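## Task

Take the cap off the marker whose cap is green, leaving the other marker's cap fully seated. Every marker and cap must finish resting on the desk, the hands must release everything and withdraw, and the robot must stay upright and not leaning.

## Robot and tools

ROBOT. A LinearBot: a base that can drive forward, sideways or spin in place, carrying a column of about 1.75 m. A carriage rides up and down it (lift_m, 0 to 1 m) and holds two identical six-joint arms, left and right, each ending in a two-finger gripper. Arm bases sit near 0.57 m + lift_m above the floor; parts of the carriage hang roughly 0.15 m lower. A hand reaches about 0.78 m from its shoulder but only about 0.38 m below the arm base. The hand is about 0.16 m long, 0.1 m wide, 0.14 m with fingers open. Parked joints 1 to 6 are 0, 0.05, 0.05, 1.45, 0, 0. Cameras: carriage_camera faces forward tilted about 20 degrees down; left_wrist_camera and right_wrist_camera look out past the fingertips. All images are 672x504.

FRAMES. Base frame: origin on the floor below the base centre, x ahead, y to the left, z upward. The reported left_hand and right_hand positions are in this frame, at the midpoint between the finger pads; quat_wxyz gives hand orientation (hand z runs along the fingers, fingers open along hand y; an upright hand with joints 1, 5, 6 at 0 reads 1,0,0,0). Odometry frame is the base frame at scene start; base_odometry counts wheel rotation only, so slipping shows up as movement. Heading is left-positive, -3.142 to 3.142.

execute_actions. Argument actions: a list with zero or one action. An empty list only reports state and images. An action may hold "base", "joints", or both; both start together.
- base: exactly one key, each a relative offset from where the base last measured itself: translate_m (metres, forward +, -2 to 2), strafe_m (metres, left +, -2 to 2), rotate_rad (radians, counter-clockwise +, -6.3 to 6.3).
- joints: a single object keyed by joint name, each value an absolute target (not an offset). lift_m 0 to 1 m. For each arm, prefix left_ or right_: joint1_rad -2.617 to 3.054 (swing about vertical, 0 ahead, + to the left); joint2_rad 0 to 3.141 (shoulder: 0 upper arm level pointing back, 1.57 vertical, 3.14 level pointing forward); joint3_rad 0 to 3.141 (elbow, 0 folded, 3.14 straight); joint4_rad -1.57 to 1.57 (wrist pitch, + lifts fingertips); joint5_rad -1.57 to 1.57 (wrist yaw, + swings fingertips to the right, opposite to joint1); joint6_rad -2.094 to 2.094 (roll about the finger axis, + clockwise seen from the forearm); gripper_m 0 to 0.093 m (pad gap). Joints you omit may keep pushing toward earlier targets.
Optional cameras: list of carriage_camera, left_wrist_camera, right_wrist_camera or "all"; omitted or null gives all, [] gives none. An unknown key, name or out-of-range value rejects the whole call.

wait: seconds 0 to 10; commands nothing, returns state and images.
zoom_image: camera name plus region [x0, y0, x1, y1] in pixels of that camera's latest full image, origin top-left, at most 504x504.
finished_scene: scene number; ends the scene permanently and reports success. Call it only once the goal holds steadily.

RESULTS. base_status and joint_status tell how each motion ended: "done" (for the base, wheels turned the commanded amount, slip included), "off_target" (stopped short, maybe still pushing; normal for a gripper holding something), "contact_stop" or "time_out" (target dropped, holds position). "joint command not followed" with a cause means a self-collision check refused that arm's targets (gripper still acts); listed joints show "not_followed" and may be retried with later actions. To recover, move only the blocked arm away first, then the other in a separate action. on_its_own covers things not commanded; its "held at" is the held target, not the actual position. motor_effort gives percent of maximum, + toward higher joint values, bracketed peak; readings carry sizeable fixed bias and noise. A lift effort that keeps dropping while lowering means a hand is resting on something. drive_wheels staying higher at rest than after a free move means the base is pressing on something. "ARM HIT" means an arm struck the robot. MOTOR HOT warns from 75 °C; OVER-TEMPERATURE FAULT means an arm was halted (at 90 °C for 10 s) or went limp (at 100 °C); affected keys show limit_stop_at_motor_heat and should be resent. Stretched-out arms heat quickly even without load. If a result reports a stop, later calls in the same reply are skipped.

CAUTIONS. Hand positions drift from reality, more at long reach; a level hand sags 10 to 17 cm under 1 kg. Grip force is about 45 to 60 N per pad. Arms have no contact stop: a blocked arm keeps pressing and snaps to target when freed. Base and lift contact stops react late or not at all. After a drive is stopped, back off about 0.2 m the opposite way (or turn back), again if still pressed. Never reverse into a table edge the column might hit; it can tip the robot. Tipping risk grows with a high carriage, extended arms, loads, pulling, and sudden stops, and nothing in the readings shows a lean, so check pictures. Do not let the arms strike or squeeze each other. Avoid dropping, slamming or shoving objects hard; keep markers and caps on the desk.

CALIBRATION. Each camera comes with OpenCV-style intrinsics K, distortion D and T_world_to_cam mapping base-frame points into the camera frame; wrist camera poses follow the arm joints and can be off by more than the quoted calibration errors.

Each tool is called in YAML: its name, and indented under it one key for each argument.

## Session

execute_actions:
  actions: []

Scene clock: 0.00 s.
base_odometry: x=+0.000 y=+0.000 heading=+0.000 (m, m, rad; odometry frame)
base_status: not commanded
joint_positions: lift_m=+0.300 left_joint1_rad=+0.001 left_joint2_rad=+0.053 left_joint3_rad=+0.045 left_joint4_rad=+1.452 left_joint5_rad=-0.030 left_joint6_rad=-0.028 left_gripper_m=+0.094 right_joint1_rad=+0.013 right_joint2_rad=+0.068 right_joint3_rad=+0.067 right_joint4_rad=+1.453 right_joint5_rad=+0.019 right_joint6_rad=+0.009 right_gripper_m=+0.094
joint_status: not commanded
motor_effort: lift_m=+24 drive_wheels=+5 (%)
left_hand: x=+0.3110 y=+0.3288 z=+1.3280 quat_wxyz=(+0.998, -0.016, +0.063, -0.013) (m; base frame)
right_hand: x=+0.3086 y=-0.3264 z=+1.3340 quat_wxyz=(+0.998, +0.009, +0.059, +0.010) (m; base frame)
pictures: carriage_camera, left_wrist_camera, right_wrist_camera
Images, in order (width x height): carriage_camera 672x504, left_wrist_camera 672x504, right_wrist_camera 672x504.

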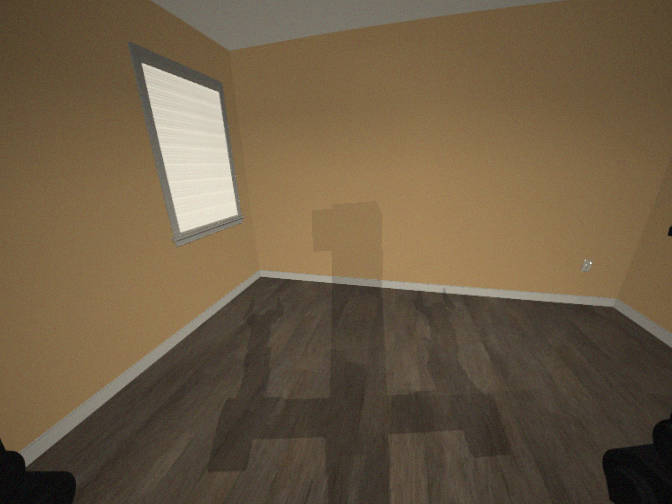

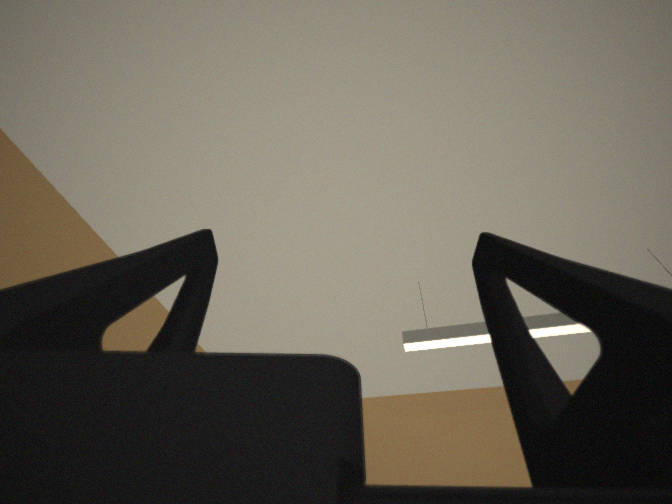

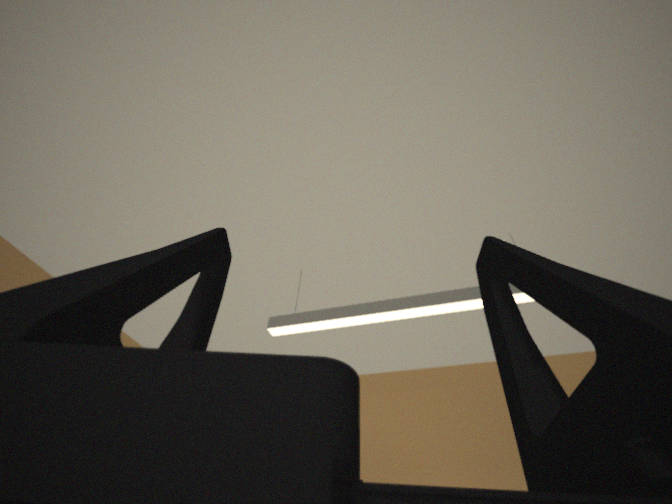

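execute_actions:
  actions:
    - {"base":{"rotate_rad":-1.6}}
  cameras: ["carriage_camera"]

Scene clock: 7.70 s.
base_odometry: x=+0.000 y=+0.000 heading=-1.600 (m, m, rad; odometry frame)
base_status: done
joint_positions: lift_m=+0.300 left_joint1_rad=+0.001 left_joint2_rad=+0.053 left_joint3_rad=+0.045 left_joint4_rad=+1.451 left_joint5_rad=-0.030 left_joint6_rad=-0.028 left_gripper_m=+0.094 right_joint1_rad=+0.013 right_joint2_rad=+0.068 right_joint3_rad=+0.067 right_joint4_rad=+1.452 right_joint5_rad=+0.019 right_joint6_rad=+0.009 right_gripper_m=+0.094
joint_status: not commanded
motor_effort: lift_m=+23(24) drive_wheels=+7(16) (%)
left_hand: x=+0.3113 y=+0.3288 z=+1.3280 quat_wxyz=(+0.998, -0.016, +0.064, -0.013) (m; base frame)
right_hand: x=+0.3088 y=-0.3264 z=+1.3340 quat_wxyz=(+0.998, +0.009, +0.059, +0.010) (m; base frame)
pictures: carriage_camera
Images, in order (width x height): carriage_camera 672x504.

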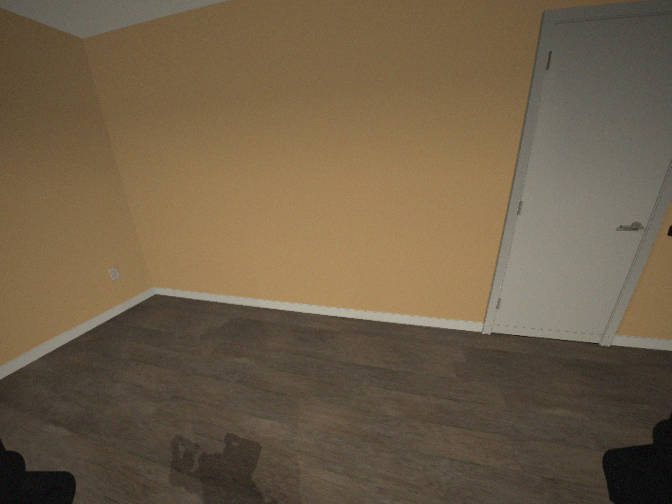

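execute_actions:
  actions:
    - {"base":{"rotate_rad":-1.6}}
  cameras: ["carriage_camera"]

Scene clock: 14.23 s.
base_odometry: x=+0.000 y=+0.000 heading=+3.084 (m, m, rad; odometry frame)
base_status: done
joint_positions: lift_m=+0.300 left_joint1_rad=+0.001 left_joint2_rad=+0.053 left_joint3_rad=+0.045 left_joint4_rad=+1.450 left_joint5_rad=-0.030 left_joint6_rad=-0.028 left_gripper_m=+0.094 right_joint1_rad=+0.013 right_joint2_rad=+0.068 right_joint3_rad=+0.067 right_joint4_rad=+1.452 right_joint5_rad=+0.019 right_joint6_rad=+0.009 right_gripper_m=+0.094
joint_status: not commanded
motor_effort: lift_m=+25(25) drive_wheels=+6(16) (%)
left_hand: x=+0.3114 y=+0.3288 z=+1.3280 quat_wxyz=(+0.998, -0.016, +0.064, -0.013) (m; base frame)
right_hand: x=+0.3089 y=-0.3265 z=+1.3340 quat_wxyz=(+0.998, +0.010, +0.059, +0.010) (m; base frame)
pictures: carriage_camera
Images, in order (width x height): carriage_camera 672x504.

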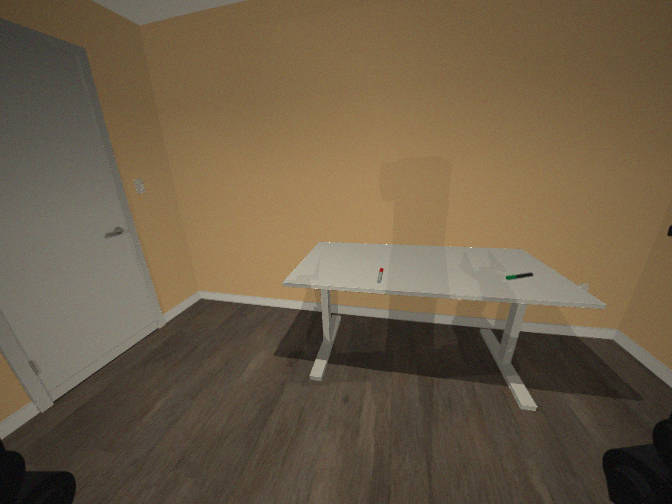

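zoom_image:
  camera: "carriage_camera"
  region: [440, 230, 620, 330]

Region (440, 230, 620, 330) of carriage_camera's 672x504 image, scaled by 2.800, with more detail than that image has.

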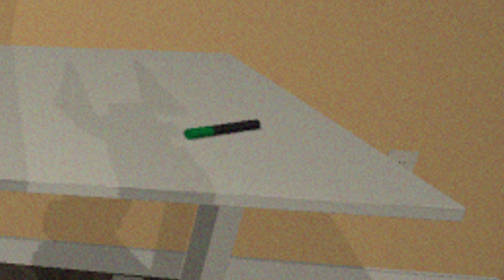

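execute_actions:
  actions:
    - {"base":{"rotate_rad":-0.21},"joints":{"lift_m":0.5}}
  cameras: []

execute_actions:
  actions:
    - {"base":{"strafe_m":-0.715},"joints":{"left_joint2_rad":1.4,"left_joint3_rad":1.1,"left_joint4_rad":-1.2,"right_joint2_rad":1.4,"right_joint3_rad":1.1,"right_joint4_rad":-1.2}}
  cameras: []

execute_actions:
  actions:
    - {"base":{"translate_m":0.75}}

Scene clock: 45.90 s.
base_odometry: x=+0.000 y=+0.000 heading=+2.874 (m, m, rad; odometry frame)
base_status: done
joint_positions: lift_m=+0.500 left_joint1_rad=+0.001 left_joint2_rad=+0.053 left_joint3_rad=+0.045 left_joint4_rad=+1.451 left_joint5_rad=-0.030 left_joint6_rad=-0.028 left_gripper_m=+0.094 right_joint1_rad=+0.013 right_joint2_rad=+0.068 right_joint3_rad=+0.067 right_joint4_rad=+1.452 right_joint5_rad=+0.019 right_joint6_rad=+0.009 right_gripper_m=+0.094
joint_status: all done
motor_effort: lift_m=+26(33) drive_wheels=+8(16) (%)
left_hand: x=+0.3112 y=+0.3288 z=+1.5282 quat_wxyz=(+0.998, -0.016, +0.064, -0.013) (m; base frame)
right_hand: x=+0.3089 y=-0.3265 z=+1.5342 quat_wxyz=(+0.998, +0.010, +0.059, +0.010) (m; base frame)
pictures: none
No camera images: the call's "cameras" was empty. Leave "cameras" out to get every camera's image.

Scene clock: 49.67 s.
base_odometry: x=+0.190 y=+0.689 heading=+2.873 (m, m, rad; odometry frame)
base_status: done
joint_positions: lift_m=+0.500 left_joint1_rad=+0.001 left_joint2_rad=+1.399 left_joint3_rad=+1.071 left_joint4_rad=-1.196 left_joint5_rad=-0.030 left_joint6_rad=-0.028 left_gripper_m=+0.094 right_joint1_rad=+0.013 right_joint2_rad=+1.401 right_joint3_rad=+1.078 right_joint4_rad=-1.200 right_joint5_rad=+0.019 right_joint6_rad=+0.009 right_gripper_m=+0.094
joint_status: all done
motor_effort: lift_m=+27(24) drive_wheels=-5(20) (%)
left_hand: x=+0.5157 y=+0.3290 z=+1.2050 quat_wxyz=(+0.024, -0.015, +0.999, +0.015) (m; base frame)
right_hand: x=+0.5167 y=-0.3238 z=+1.2061 quat_wxyz=(+0.024, -0.002, +1.000, -0.009) (m; base frame)
pictures: none
No camera images: the call's "cameras" was empty. Leave "cameras" out to get every camera's image.

Scene clock: 53.53 s.
base_odometry: x=-0.533 y=+0.889 heading=+2.873 (m, m, rad; odometry frame)
base_status: done
joint_positions: lift_m=+0.500 left_joint1_rad=+0.001 left_joint2_rad=+1.399 left_joint3_rad=+1.071 left_joint4_rad=-1.197 left_joint5_rad=-0.030 left_joint6_rad=-0.028 left_gripper_m=+0.094 right_joint1_rad=+0.013 right_joint2_rad=+1.401 right_joint3_rad=+1.083 right_joint4_rad=-1.200 right_joint5_rad=+0.019 right_joint6_rad=+0.009 right_gripper_m=+0.094
joint_status: not commanded
motor_effort: lift_m=+24(27) drive_wheels=+8(17) (%)
left_hand: x=+0.5155 y=+0.3290 z=+1.2050 quat_wxyz=(+0.024, -0.015, +1.000, +0.015) (m; base frame)
right_hand: x=+0.5179 y=-0.3238 z=+1.2074 quat_wxyz=(+0.026, -0.002, +1.000, -0.009) (m; base frame)
pictures: carriage_camera, left_wrist_camera, right_wrist_camera
camera_calibration (this result's frames):
carriage_camera: T_world_to_cam=[[-0.0232466, -0.999422, -0.0247857, 0.0466628], [-0.332761, 0.031114, -0.942498, 1.48249], [0.942724, -0.0136622, -0.333292, 0.333353], [0, 0, 0, 1]] pos_world=[0.180138, 0.00506417, 1.5095]
left_wrist_camera: T_world_to_cam=[[0.0385451, -0.998046, -0.0491678, 0.371087], [-0.840637, -0.0589885, 0.538377, -0.186198], [-0.540225, 0.0205804, -0.841269, 1.40808], [0, 0, 0, 1]] pos_world=[0.589854, 0.3304, 1.30307]
right_wrist_camera: T_world_to_cam=[[0.0170148, -0.999778, -0.0124644, -0.310921], [-0.833587, -0.0210682, 0.551987, -0.234879], [-0.552127, 0.000998213, -0.83376, 1.41197], [0, 0, 0, 1]] pos_world=[0.589083, -0.31721, 1.30302]
Images, in order (width x height): carriage_camera 672x504, left_wrist_camera 672x504, right_wrist_camera 672x504.

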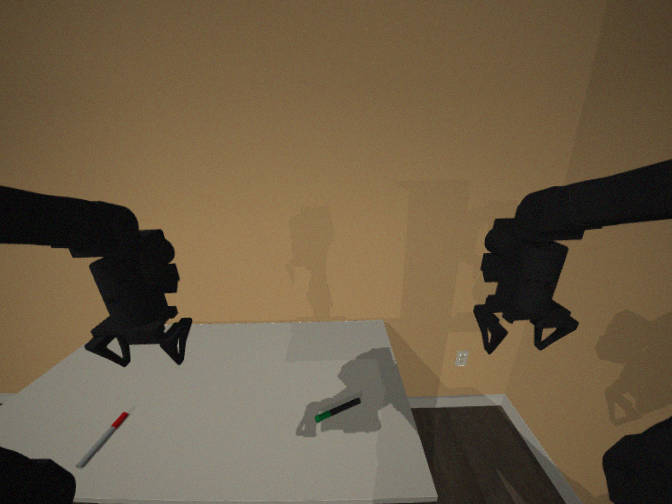

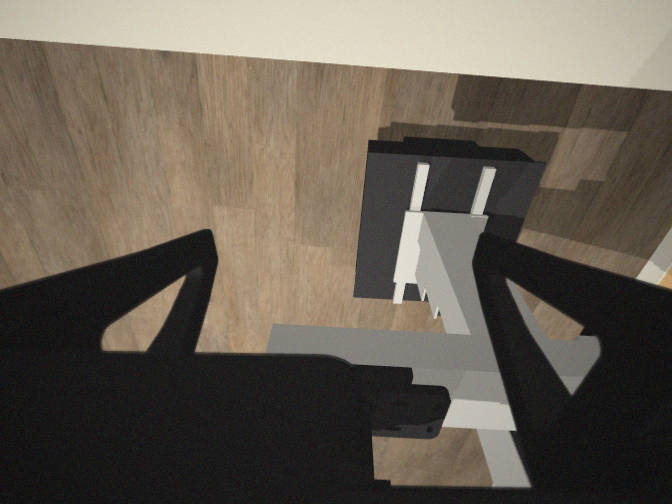

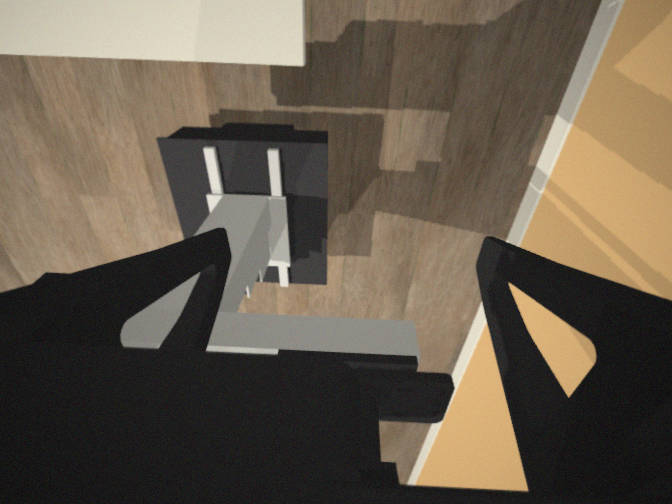

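execute_actions:
  actions:
    - {"base":{"rotate_rad":0.40},"joints":{"left_joint6_rad":-2.09,"right_joint6_rad":2.09,"left_joint5_rad":0.445,"right_joint5_rad":-0.445,"left_gripper_m":0.06,"right_gripper_m":0.06,"lift_m":0.52}}
  cameras: []

execute_actions:
  actions:
    - {"base":{"strafe_m":-0.30},"joints":{"left_joint1_rad":-0.5,"left_joint2_rad":2.654,"left_joint3_rad":1.337,"left_joint4_rad":0.03,"right_joint1_rad":0.5,"right_joint2_rad":2.654,"right_joint3_rad":1.337,"right_joint4_rad":0.03}}
  cameras: []

execute_actions:
  actions:
    - {"base":{"translate_m":0.085}}

Scene clock: 111.70 s.
base_odometry: x=-0.533 y=+0.889 heading=-3.011 (m, m, rad; odometry frame)
base_status: done
joint_positions: lift_m=+0.520 left_joint1_rad=+0.001 left_joint2_rad=+1.399 left_joint3_rad=+1.084 left_joint4_rad=-1.197 left_joint5_rad=+0.441 left_joint6_rad=-2.084 left_gripper_m=+0.060 right_joint1_rad=+0.013 right_joint2_rad=+1.401 right_joint3_rad=+1.089 right_joint4_rad=-1.201 right_joint5_rad=-0.441 right_joint6_rad=+2.086 right_gripper_m=+0.060
joint_status: all done
motor_effort: lift_m=+26(33) drive_wheels=+10(15) (%)
left_hand: x=+0.5179 y=+0.2504 z=+1.2444 quat_wxyz=(-0.174, -0.839, +0.497, -0.135) (m; base frame)
right_hand: x=+0.5174 y=-0.2472 z=+1.2454 quat_wxyz=(-0.175, +0.836, +0.502, +0.133) (m; base frame)
pictures: none
No camera images: the call's "cameras" was empty. Leave "cameras" out to get every camera's image.

Scene clock: 114.17 s.
base_odometry: x=-0.573 y=+1.186 heading=-3.010 (m, m, rad; odometry frame)
base_status: done
joint_positions: lift_m=+0.520 left_joint1_rad=-0.500 left_joint2_rad=+2.649 left_joint3_rad=+1.337 left_joint4_rad=+0.027 left_joint5_rad=+0.444 left_joint6_rad=-2.084 left_gripper_m=+0.060 right_joint1_rad=+0.503 right_joint2_rad=+2.657 right_joint3_rad=+1.340 right_joint4_rad=+0.019 right_joint5_rad=-0.445 right_joint6_rad=+2.086 right_gripper_m=+0.060
joint_status: all done
motor_effort: lift_m=+26(22) drive_wheels=-5(20) (%)
left_hand: x=+0.6271 y=+0.0489 z=+0.9160 quat_wxyz=(-0.171, -0.665, +0.700, -0.194) (m; base frame)
right_hand: x=+0.6238 y=-0.0491 z=+0.9128 quat_wxyz=(-0.174, +0.666, +0.700, +0.188) (m; base frame)
pictures: none
No camera images: the call's "cameras" was empty. Leave "cameras" out to get every camera's image.

Scene clock: 115.77 s.
base_odometry: x=-0.657 y=+1.175 heading=-3.011 (m, m, rad; odometry frame)
base_status: done
joint_positions: lift_m=+0.520 left_joint1_rad=-0.500 left_joint2_rad=+2.649 left_joint3_rad=+1.337 left_joint4_rad=+0.030 left_joint5_rad=+0.444 left_joint6_rad=-2.084 left_gripper_m=+0.060 right_joint1_rad=+0.503 right_joint2_rad=+2.657 right_joint3_rad=+1.340 right_joint4_rad=+0.024 right_joint5_rad=-0.445 right_joint6_rad=+2.086 right_gripper_m=+0.060
joint_status: not commanded
motor_effort: lift_m=+27(25) drive_wheels=+9(11) (%)
left_hand: x=+0.6275 y=+0.0486 z=+0.9161 quat_wxyz=(-0.171, -0.665, +0.700, -0.195) (m; base frame)
right_hand: x=+0.6247 y=-0.0484 z=+0.9132 quat_wxyz=(-0.173, +0.666, +0.701, +0.190) (m; base frame)
pictures: carriage_camera, left_wrist_camera, right_wrist_camera
camera_calibration (this result's frames):
carriage_camera: T_world_to_cam=[[-0.0232466, -0.999422, -0.0247857, 0.0471594], [-0.332761, 0.031114, -0.942498, 1.50137], [0.942724, -0.0136622, -0.333292, 0.340031], [0, 0, 0, 1]] pos_world=[0.180138, 0.00506417, 1.52954]
left_wrist_camera: T_world_to_cam=[[0.998744, -0.0440348, 0.0239219, -0.64308], [-0.040119, -0.416531, 0.908236, -0.776827], [-0.0300298, -0.908054, -0.417774, 0.568374], [0, 0, 0, 1]] pos_world=[0.628175, 0.164224, 0.958378]
right_wrist_camera: T_world_to_cam=[[-0.996932, -0.0367829, -0.0690972, 0.690625], [-0.0780507, 0.399912, 0.913224, -0.759029], [-0.0059582, 0.915815, -0.401556, 0.533763], [0, 0, 0, 1]] pos_world=[0.632444, -0.15988, 0.955219]
Images, in order (width x height): carriage_camera 672x504, left_wrist_camera 672x504, right_wrist_camera 672x504.

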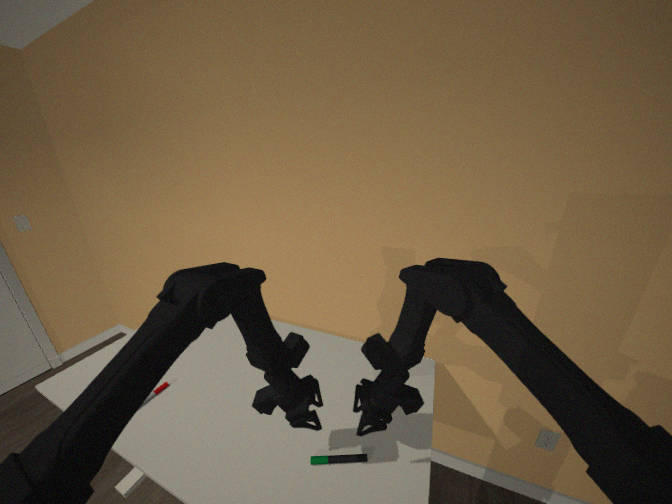

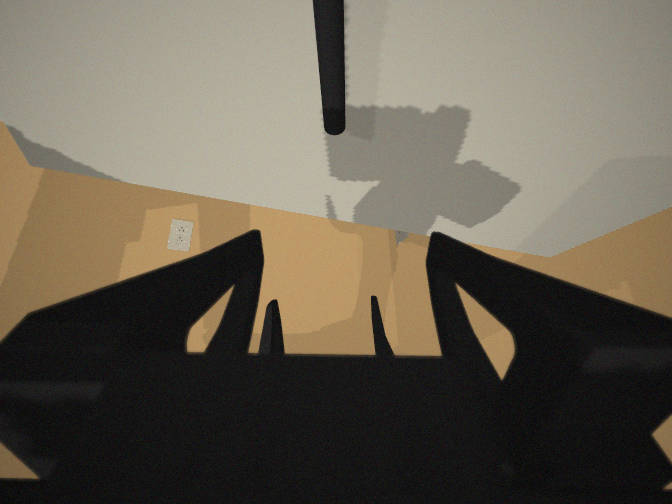

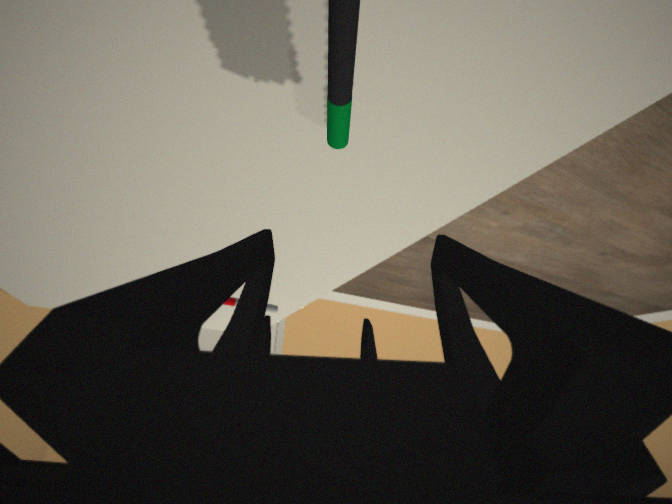

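execute_actions:
  actions:
    - {"base":{"strafe_m":0.012},"joints":{"lift_m":0.385}}

zoom_image:
  camera: "carriage_camera"
  region: [260, 370, 420, 470]

Scene clock: 126.13 s.
base_odometry: x=-0.656 y=+1.164 heading=-3.011 (m, m, rad; odometry frame)
base_status: done
joint_positions: lift_m=+0.385 left_joint1_rad=-0.500 left_joint2_rad=+2.651 left_joint3_rad=+1.337 left_joint4_rad=+0.031 left_joint5_rad=+0.446 left_joint6_rad=-2.084 left_gripper_m=+0.060 right_joint1_rad=+0.503 right_joint2_rad=+2.658 right_joint3_rad=+1.340 right_joint4_rad=+0.027 right_joint5_rad=-0.445 right_joint6_rad=+2.086 right_gripper_m=+0.060
joint_status: all done
motor_effort: lift_m=+23(27) drive_wheels=+8(12) (%)
left_hand: x=+0.6272 y=+0.0486 z=+0.7805 quat_wxyz=(-0.172, -0.665, +0.700, -0.195) (m; base frame)
right_hand: x=+0.6249 y=-0.0486 z=+0.7777 quat_wxyz=(-0.173, +0.666, +0.701, +0.190) (m; base frame)
pictures: carriage_camera, left_wrist_camera, right_wrist_camera
camera_calibration (this result's frames):
carriage_camera: T_world_to_cam=[[-0.0232466, -0.999422, -0.0247857, 0.0438135], [-0.332761, 0.031114, -0.942498, 1.37414], [0.942724, -0.0136622, -0.333292, 0.295038], [0, 0, 0, 1]] pos_world=[0.180138, 0.00506417, 1.39454]
left_wrist_camera: T_world_to_cam=[[0.998749, -0.0443414, 0.0230969, -0.63884], [-0.0394727, -0.415809, 0.908595, -0.6544], [-0.0306845, -0.90837, -0.41704, 0.511547], [0, 0, 0, 1]] pos_world=[0.627907, 0.164241, 0.822675]
right_wrist_camera: T_world_to_cam=[[-0.996867, -0.0362817, -0.0702815, 0.682391], [-0.0789333, 0.39974, 0.913224, -0.634683], [-0.00503901, 0.91591, -0.401351, 0.47875], [0, 0, 0, 1]] pos_world=[0.632568, -0.160025, 0.819714]
Images, in order (width x height): carriage_camera 672x504, left_wrist_camera 672x504, right_wrist_camera 672x504.

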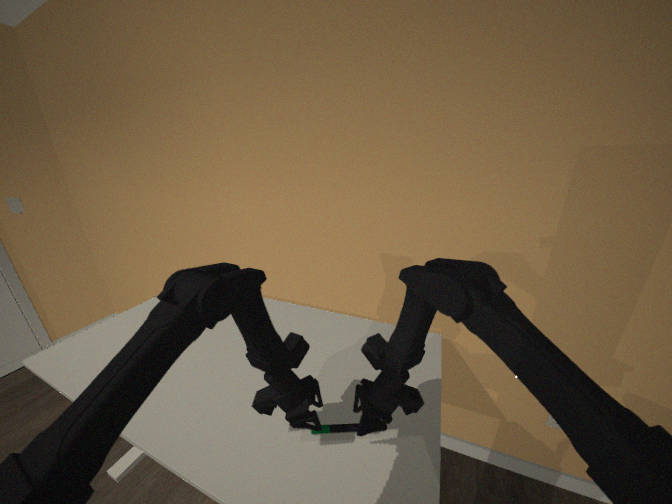

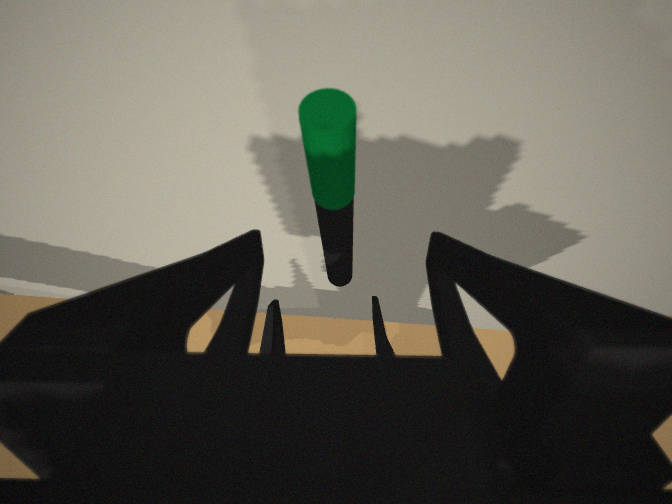

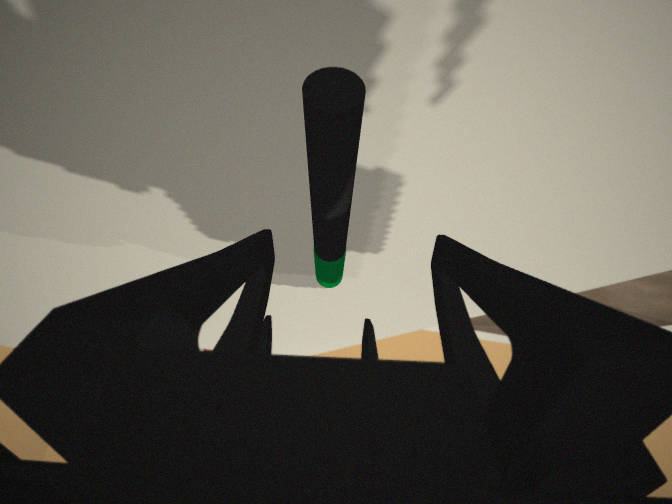

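Region (260, 370, 420, 470) of carriage_camera's 672x504 image, scaled by 3.150, with more detail than that image has; it fills the top 315 rows of this view, and the rest is white.

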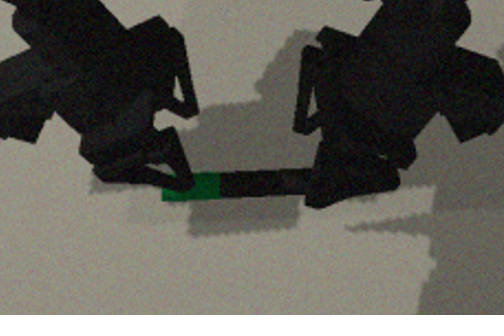

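execute_actions:
  actions:
    - {"joints":{"lift_m":0.362}}

zoom_image:
  camera: "carriage_camera"
  region: [260, 370, 420, 470]

Scene clock: 140.57 s.
base_odometry: x=-0.656 y=+1.164 heading=-3.011 (m, m, rad; odometry frame)
base_status: not commanded
joint_positions: lift_m=+0.362 left_joint1_rad=-0.500 left_joint2_rad=+2.654 left_joint3_rad=+1.337 left_joint4_rad=+0.032 left_joint5_rad=+0.446 left_joint6_rad=-2.084 left_gripper_m=+0.060 right_joint1_rad=+0.503 right_joint2_rad=+2.660 right_joint3_rad=+1.340 right_joint4_rad=+0.028 right_joint5_rad=-0.445 right_joint6_rad=+2.086 right_gripper_m=+0.060
joint_status: all done
motor_effort: lift_m=+24(26) drive_wheels=+6(7) (%)
left_hand: x=+0.6264 y=+0.0490 z=+0.7562 quat_wxyz=(-0.172, -0.665, +0.700, -0.194) (m; base frame)
right_hand: x=+0.6245 y=-0.0488 z=+0.7538 quat_wxyz=(-0.173, +0.666, +0.701, +0.190) (m; base frame)
pictures: carriage_camera, left_wrist_camera, right_wrist_camera
camera_calibration (this result's frames):
carriage_camera: T_world_to_cam=[[-0.0232466, -0.999422, -0.0247857, 0.0432427], [-0.332761, 0.031114, -0.942498, 1.35243], [0.942724, -0.0136622, -0.333292, 0.287363], [0, 0, 0, 1]] pos_world=[0.180138, 0.00506417, 1.37151]
left_wrist_camera: T_world_to_cam=[[0.998794, -0.0443656, 0.0210417, -0.636033], [-0.0376476, -0.416805, 0.908216, -0.633039], [-0.0315233, -0.907912, -0.417973, 0.502968], [0, 0, 0, 1]] pos_world=[0.627288, 0.164579, 0.798546]
right_wrist_camera: T_world_to_cam=[[-0.996937, -0.0363202, -0.0692617, 0.679556], [-0.0780174, 0.400243, 0.913082, -0.61323], [-0.00544179, 0.915689, -0.401851, 0.469981], [0, 0, 0, 1]] pos_world=[0.632189, -0.160234, 0.795859]
Images, in order (width x height): carriage_camera 672x504, left_wrist_camera 672x504, right_wrist_camera 672x504.

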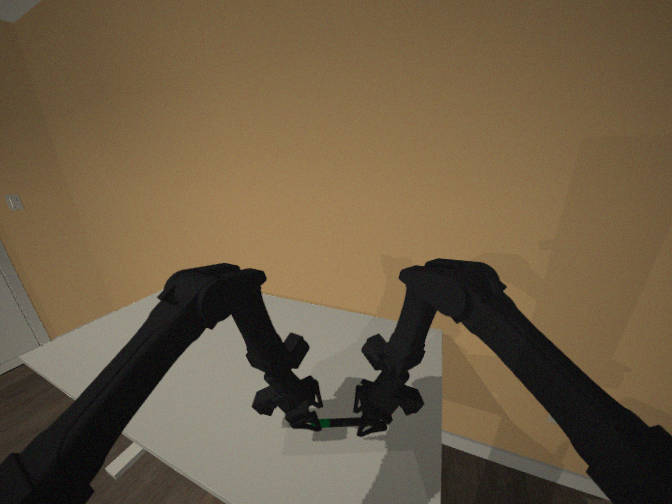

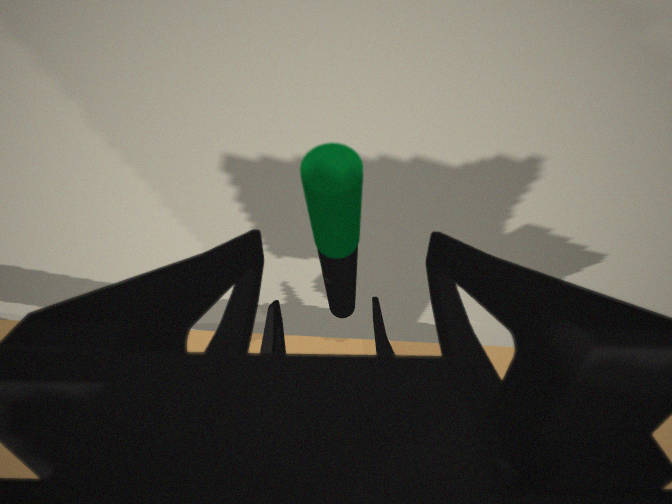

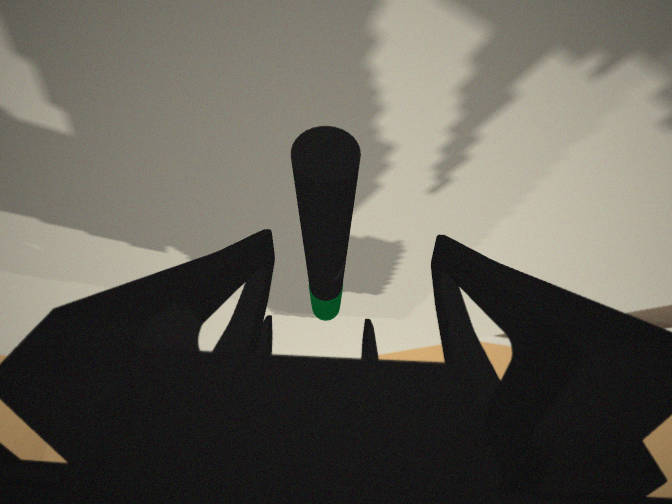

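Region (260, 370, 420, 470) of carriage_camera's 672x504 image, scaled by 3.150, with more detail than that image has; it fills the top 315 rows of this view, and the rest is white.

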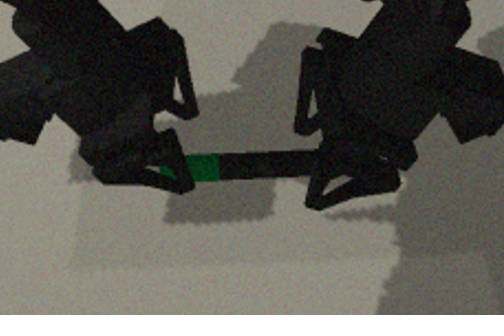

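execute_actions:
  actions:
    - {"joints":{"lift_m":0.344,"right_joint3_rad":1.365}}

Scene clock: 148.53 s.
base_odometry: x=-0.656 y=+1.164 heading=-3.011 (m, m, rad; odometry frame)
base_status: not commanded
joint_positions: lift_m=+0.344 left_joint1_rad=-0.500 left_joint2_rad=+2.654 left_joint3_rad=+1.337 left_joint4_rad=+0.032 left_joint5_rad=+0.445 left_joint6_rad=-2.084 left_gripper_m=+0.060 right_joint1_rad=+0.500 right_joint2_rad=+2.657 right_joint3_rad=+1.353 right_joint4_rad=+0.027 right_joint5_rad=-0.456 right_joint6_rad=+2.088 right_gripper_m=+0.060
joint_status: all done
motor_effort: lift_m=+24(26) drive_wheels=+7(5) (%)
left_hand: x=+0.6263 y=+0.0492 z=+0.7381 quat_wxyz=(-0.172, -0.665, +0.700, -0.193) (m; base frame)
right_hand: x=+0.6296 y=-0.0453 z=+0.7403 quat_wxyz=(-0.176, +0.664, +0.699, +0.198) (m; base frame)
pictures: carriage_camera, left_wrist_camera, right_wrist_camera
camera_calibration (this result's frames):
carriage_camera: T_world_to_cam=[[-0.0232466, -0.999422, -0.0247857, 0.0427993], [-0.332761, 0.031114, -0.942498, 1.33557], [0.942724, -0.0136622, -0.333292, 0.281401], [0, 0, 0, 1]] pos_world=[0.180138, 0.00506417, 1.35362]
left_wrist_camera: T_world_to_cam=[[0.998809, -0.0442726, 0.0205175, -0.635128], [-0.0371539, -0.417433, 0.907948, -0.616624], [-0.0316325, -0.907629, -0.418581, 0.496034], [0, 0, 0, 1]] pos_world=[0.627152, 0.164696, 0.780524]
right_wrist_camera: T_world_to_cam=[[-0.99653, -0.0336967, -0.0761078, 0.688802], [-0.0832173, 0.385127, 0.919104, -0.603823], [-0.00165962, 0.922248, -0.386595, 0.448027], [0, 0, 0, 1]] pos_world=[0.636907, -0.157433, 0.780604]
Images, in order (width x height): carriage_camera 672x504, left_wrist_camera 672x504, right_wrist_camera 672x504.

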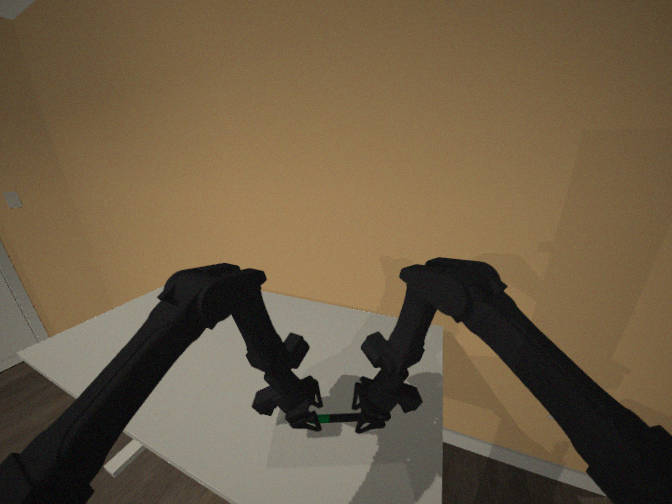

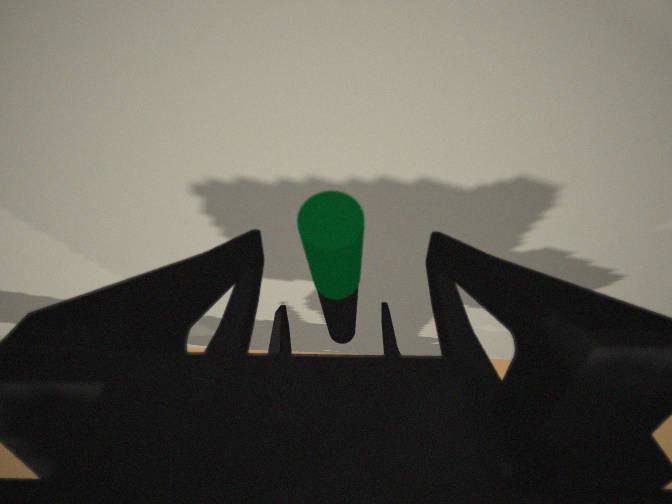

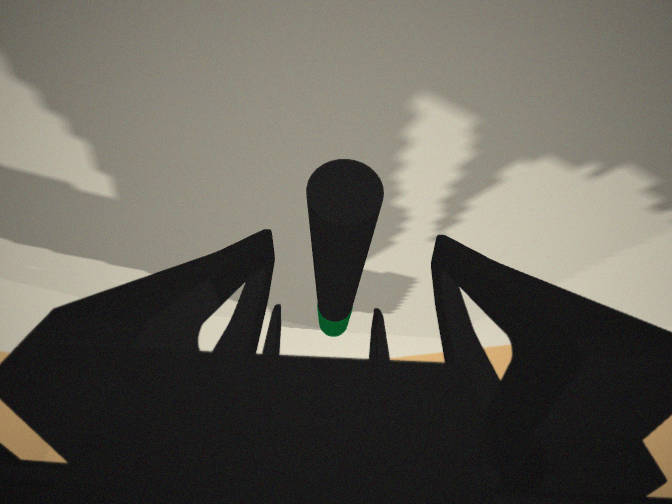

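execute_actions:
  actions:
    - {"joints":{"left_gripper_m":0.0,"right_gripper_m":0.0}}

zoom_image:
  camera: "carriage_camera"
  region: [260, 370, 420, 470]

Scene clock: 156.27 s.
base_odometry: x=-0.656 y=+1.164 heading=-3.011 (m, m, rad; odometry frame)
base_status: not commanded
joint_positions: lift_m=+0.344 left_joint1_rad=-0.500 left_joint2_rad=+2.654 left_joint3_rad=+1.337 left_joint4_rad=+0.025 left_joint5_rad=+0.451 left_joint6_rad=-2.085 left_gripper_m=+0.018 right_joint1_rad=+0.498 right_joint2_rad=+2.657 right_joint3_rad=+1.355 right_joint4_rad=+0.036 right_joint5_rad=-0.446 right_joint6_rad=+2.093 right_gripper_m=+0.017
joint_status: left_gripper_m off_target (ended at +0.018, target +0.000); right_gripper_m off_target (ended at +0.017, target +0.000)
motor_effort: lift_m=+21(26) drive_wheels=+6(8) (%)
left_hand: x=+0.6243 y=+0.0490 z=+0.7381 quat_wxyz=(-0.176, -0.666, +0.700, -0.191) (m; base frame)
right_hand: x=+0.6336 y=-0.0457 z=+0.7406 quat_wxyz=(-0.170, +0.666, +0.698, +0.202) (m; base frame)
pictures: carriage_camera, left_wrist_camera, right_wrist_camera
camera_calibration (this result's frames):
carriage_camera: T_world_to_cam=[[-0.0232466, -0.999422, -0.0247857, 0.0427993], [-0.332761, 0.031114, -0.942498, 1.33557], [0.942724, -0.0136622, -0.333292, 0.281401], [0, 0, 0, 1]] pos_world=[0.180138, 0.00506417, 1.35362]
left_wrist_camera: T_world_to_cam=[[0.998895, -0.0455574, 0.0115545, -0.626552], [-0.0294857, -0.415988, 0.908892, -0.622282], [-0.0366002, -0.908228, -0.416871, 0.497711], [0, 0, 0, 1]] pos_world=[0.625727, 0.16463, 0.780308]
right_wrist_camera: T_world_to_cam=[[-0.995789, -0.0255002, -0.0880589, 0.701504], [-0.091031, 0.388839, 0.916797, -0.596764], [0.0108623, 0.920953, -0.389523, 0.442718], [0, 0, 0, 1]] pos_world=[0.639417, -0.157789, 0.781334]
Images, in order (width x height): carriage_camera 672x504, left_wrist_camera 672x504, right_wrist_camera 672x504.

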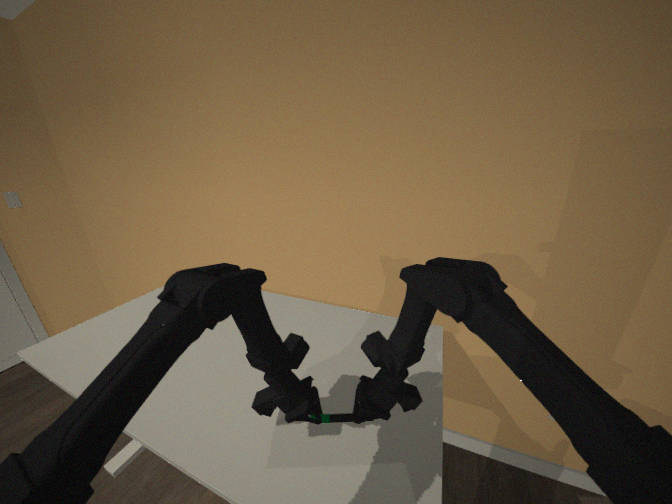

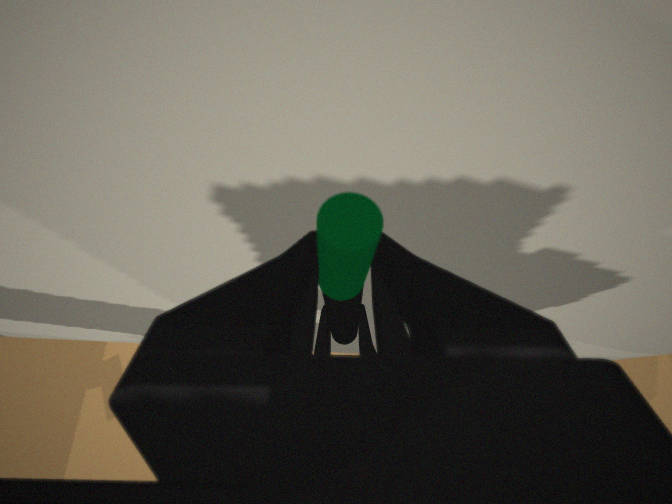

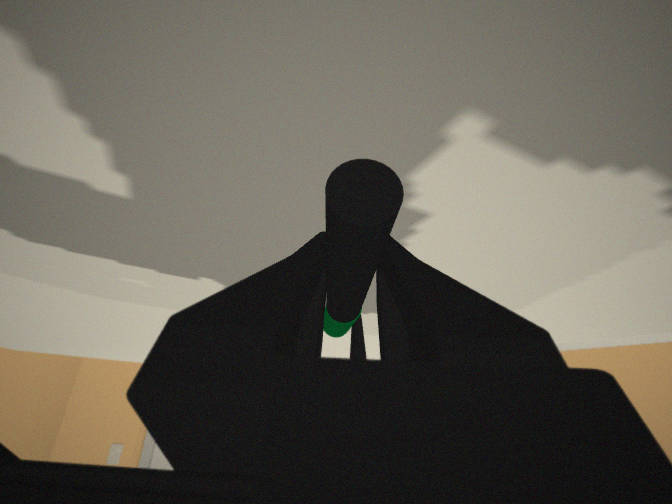

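Region (260, 370, 420, 470) of carriage_camera's 672x504 image, scaled by 3.150, with more detail than that image has; it fills the top 315 rows of this view, and the rest is white.

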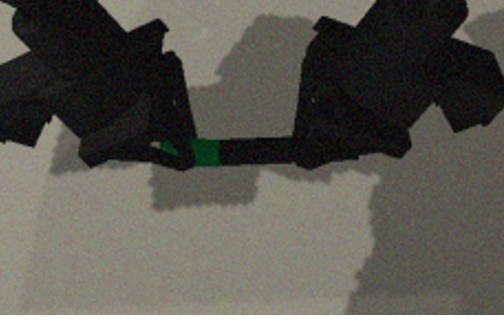

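execute_actions:
  actions:
    - {"joints":{"lift_m":0.36}}
  cameras: []

execute_actions:
  actions:
    - {"joints":{"left_joint1_rad":-0.44,"right_joint1_rad":0.44,"left_joint3_rad":1.30,"right_joint3_rad":1.32}}

Scene clock: 166.50 s.
base_odometry: x=-0.656 y=+1.164 heading=-3.011 (m, m, rad; odometry frame)
base_status: not commanded
joint_positions: lift_m=+0.360 left_joint1_rad=-0.500 left_joint2_rad=+2.651 left_joint3_rad=+1.337 left_joint4_rad=+0.023 left_joint5_rad=+0.446 left_joint6_rad=-2.085 left_gripper_m=+0.018 right_joint1_rad=+0.498 right_joint2_rad=+2.656 right_joint3_rad=+1.355 right_joint4_rad=+0.038 right_joint5_rad=-0.444 right_joint6_rad=+2.093 right_gripper_m=+0.017
joint_status: all done
motor_effort: lift_m=+26(30) drive_wheels=+7(4) (%)
left_hand: x=+0.6254 y=+0.0492 z=+0.7551 quat_wxyz=(-0.173, -0.666, +0.700, -0.191) (m; base frame)
right_hand: x=+0.6345 y=-0.0456 z=+0.7570 quat_wxyz=(-0.169, +0.666, +0.698, +0.203) (m; base frame)
pictures: none
No camera images: the call's "cameras" was empty. Leave "cameras" out to get every camera's image.

Scene clock: 167.13 s.
base_odometry: x=-0.656 y=+1.164 heading=-3.011 (m, m, rad; odometry frame)
base_status: not commanded
joint_positions: lift_m=+0.360 left_joint1_rad=-0.439 left_joint2_rad=+2.651 left_joint3_rad=+1.326 left_joint4_rad=+0.029 left_joint5_rad=+0.449 left_joint6_rad=-2.085 left_gripper_m=+0.018 right_joint1_rad=+0.436 right_joint2_rad=+2.656 right_joint3_rad=+1.330 right_joint4_rad=+0.034 right_joint5_rad=-0.446 right_joint6_rad=+2.093 right_gripper_m=+0.017
joint_status: all done
motor_effort: lift_m=+27(22) drive_wheels=+8(8) (%)
left_hand: x=+0.6383 y=+0.0720 z=+0.7537 quat_wxyz=(-0.169, -0.687, +0.679, -0.195) (m; base frame)
right_hand: x=+0.6401 y=-0.0729 z=+0.7523 quat_wxyz=(-0.168, +0.691, +0.676, +0.195) (m; base frame)
pictures: carriage_camera, left_wrist_camera, right_wrist_camera
camera_calibration (this result's frames):
carriage_camera: T_world_to_cam=[[-0.0232466, -0.999422, -0.0247857, 0.0431942], [-0.332761, 0.031114, -0.942498, 1.35059], [0.942724, -0.0136622, -0.333292, 0.286711], [0, 0, 0, 1]] pos_world=[0.180138, 0.00506417, 1.36956]
left_wrist_camera: T_world_to_cam=[[0.999823, 0.0159493, 0.00996126, -0.643451], [-0.00235095, -0.419553, 0.907728, -0.642694], [0.0186569, -0.907591, -0.419441, 0.49221], [0, 0, 0, 1]] pos_world=[0.632643, 0.187344, 0.796254]
right_wrist_camera: T_world_to_cam=[[-0.997254, 0.0354335, -0.0650328, 0.696423], [-0.045289, 0.403011, 0.914074, -0.622552], [0.0585978, 0.914509, -0.4003, 0.449322], [0, 0, 0, 1]] pos_world=[0.639986, -0.184691, 0.794212]
Images, in order (width x height): carriage_camera 672x504, left_wrist_camera 672x504, right_wrist_camera 672x504.

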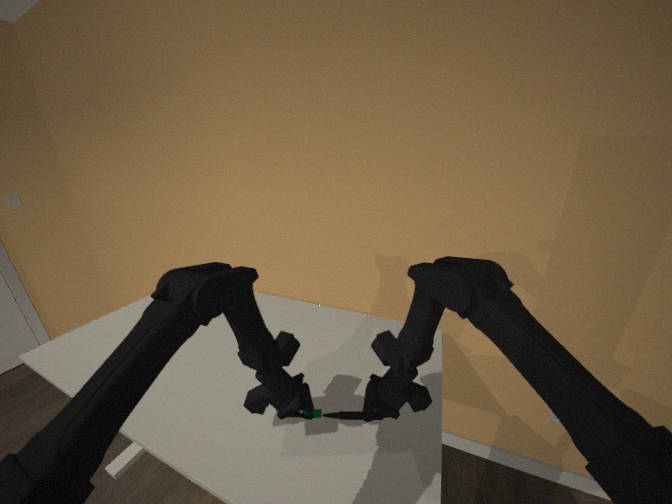

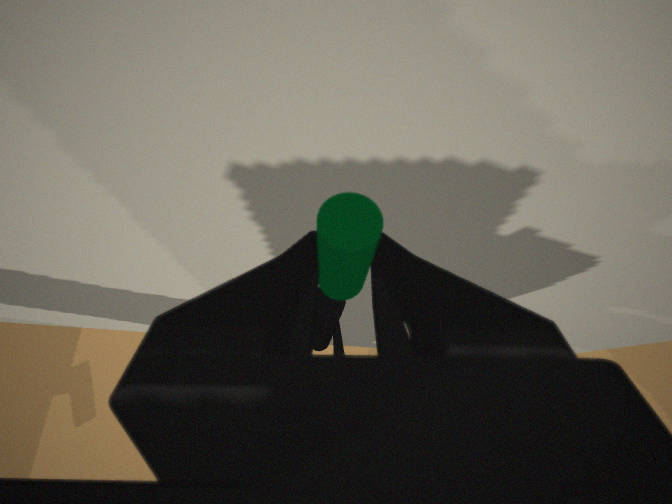

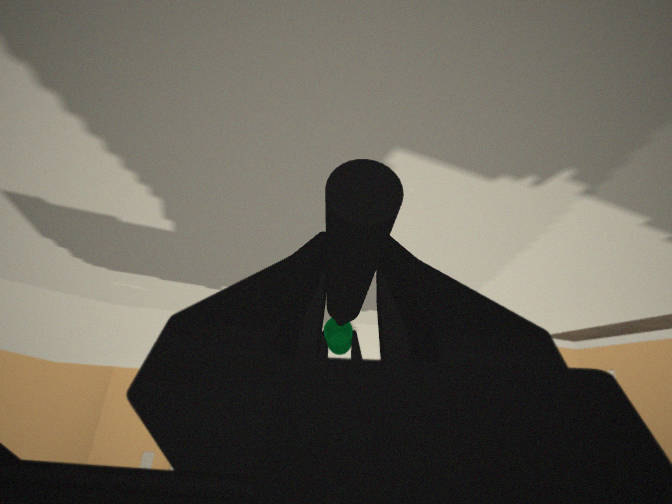

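execute_actions:
  actions:
    - {"joints":{"left_joint1_rad":-0.38,"lift_m":0.349}}
  cameras: ["carriage_camera"]

Scene clock: 170.70 s.
base_odometry: x=-0.656 y=+1.164 heading=-3.011 (m, m, rad; odometry frame)
base_status: not commanded
joint_positions: lift_m=+0.349 left_joint1_rad=-0.378 left_joint2_rad=+2.653 left_joint3_rad=+1.326 left_joint4_rad=+0.032 left_joint5_rad=+0.447 left_joint6_rad=-2.085 left_gripper_m=+0.018 right_joint1_rad=+0.436 right_joint2_rad=+2.658 right_joint3_rad=+1.328 right_joint4_rad=+0.032 right_joint5_rad=-0.451 right_joint6_rad=+2.093 right_gripper_m=+0.017
joint_status: all done
motor_effort: lift_m=+21(27) drive_wheels=-3(9) (%)
left_hand: x=+0.6530 y=+0.0946 z=+0.7418 quat_wxyz=(-0.162, -0.708, +0.658, -0.200) (m; base frame)
right_hand: x=+0.6380 y=-0.0732 z=+0.7403 quat_wxyz=(-0.171, +0.691, +0.675, +0.193) (m; base frame)
pictures: carriage_camera
camera_calibration (this result's frames):
carriage_camera: T_world_to_cam=[[-0.0232466, -0.999422, -0.0247857, 0.0429219], [-0.332761, 0.031114, -0.942498, 1.34023], [0.942724, -0.0136622, -0.333292, 0.283049], [0, 0, 0, 1]] pos_world=[0.180138, 0.00506417, 1.35857]
Images, in order (width x height): carriage_camera 672x504.

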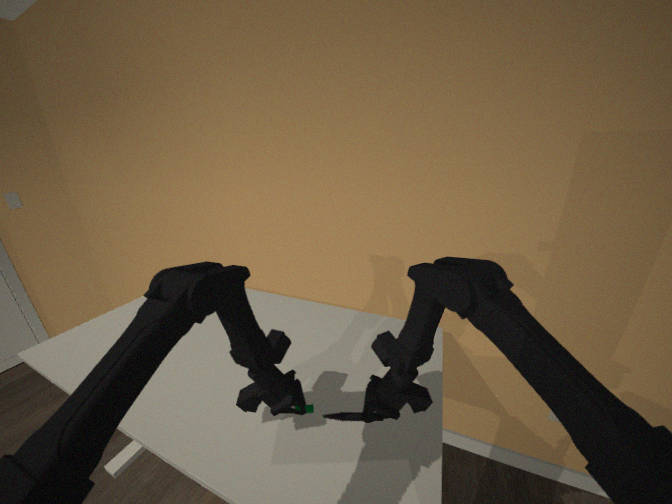

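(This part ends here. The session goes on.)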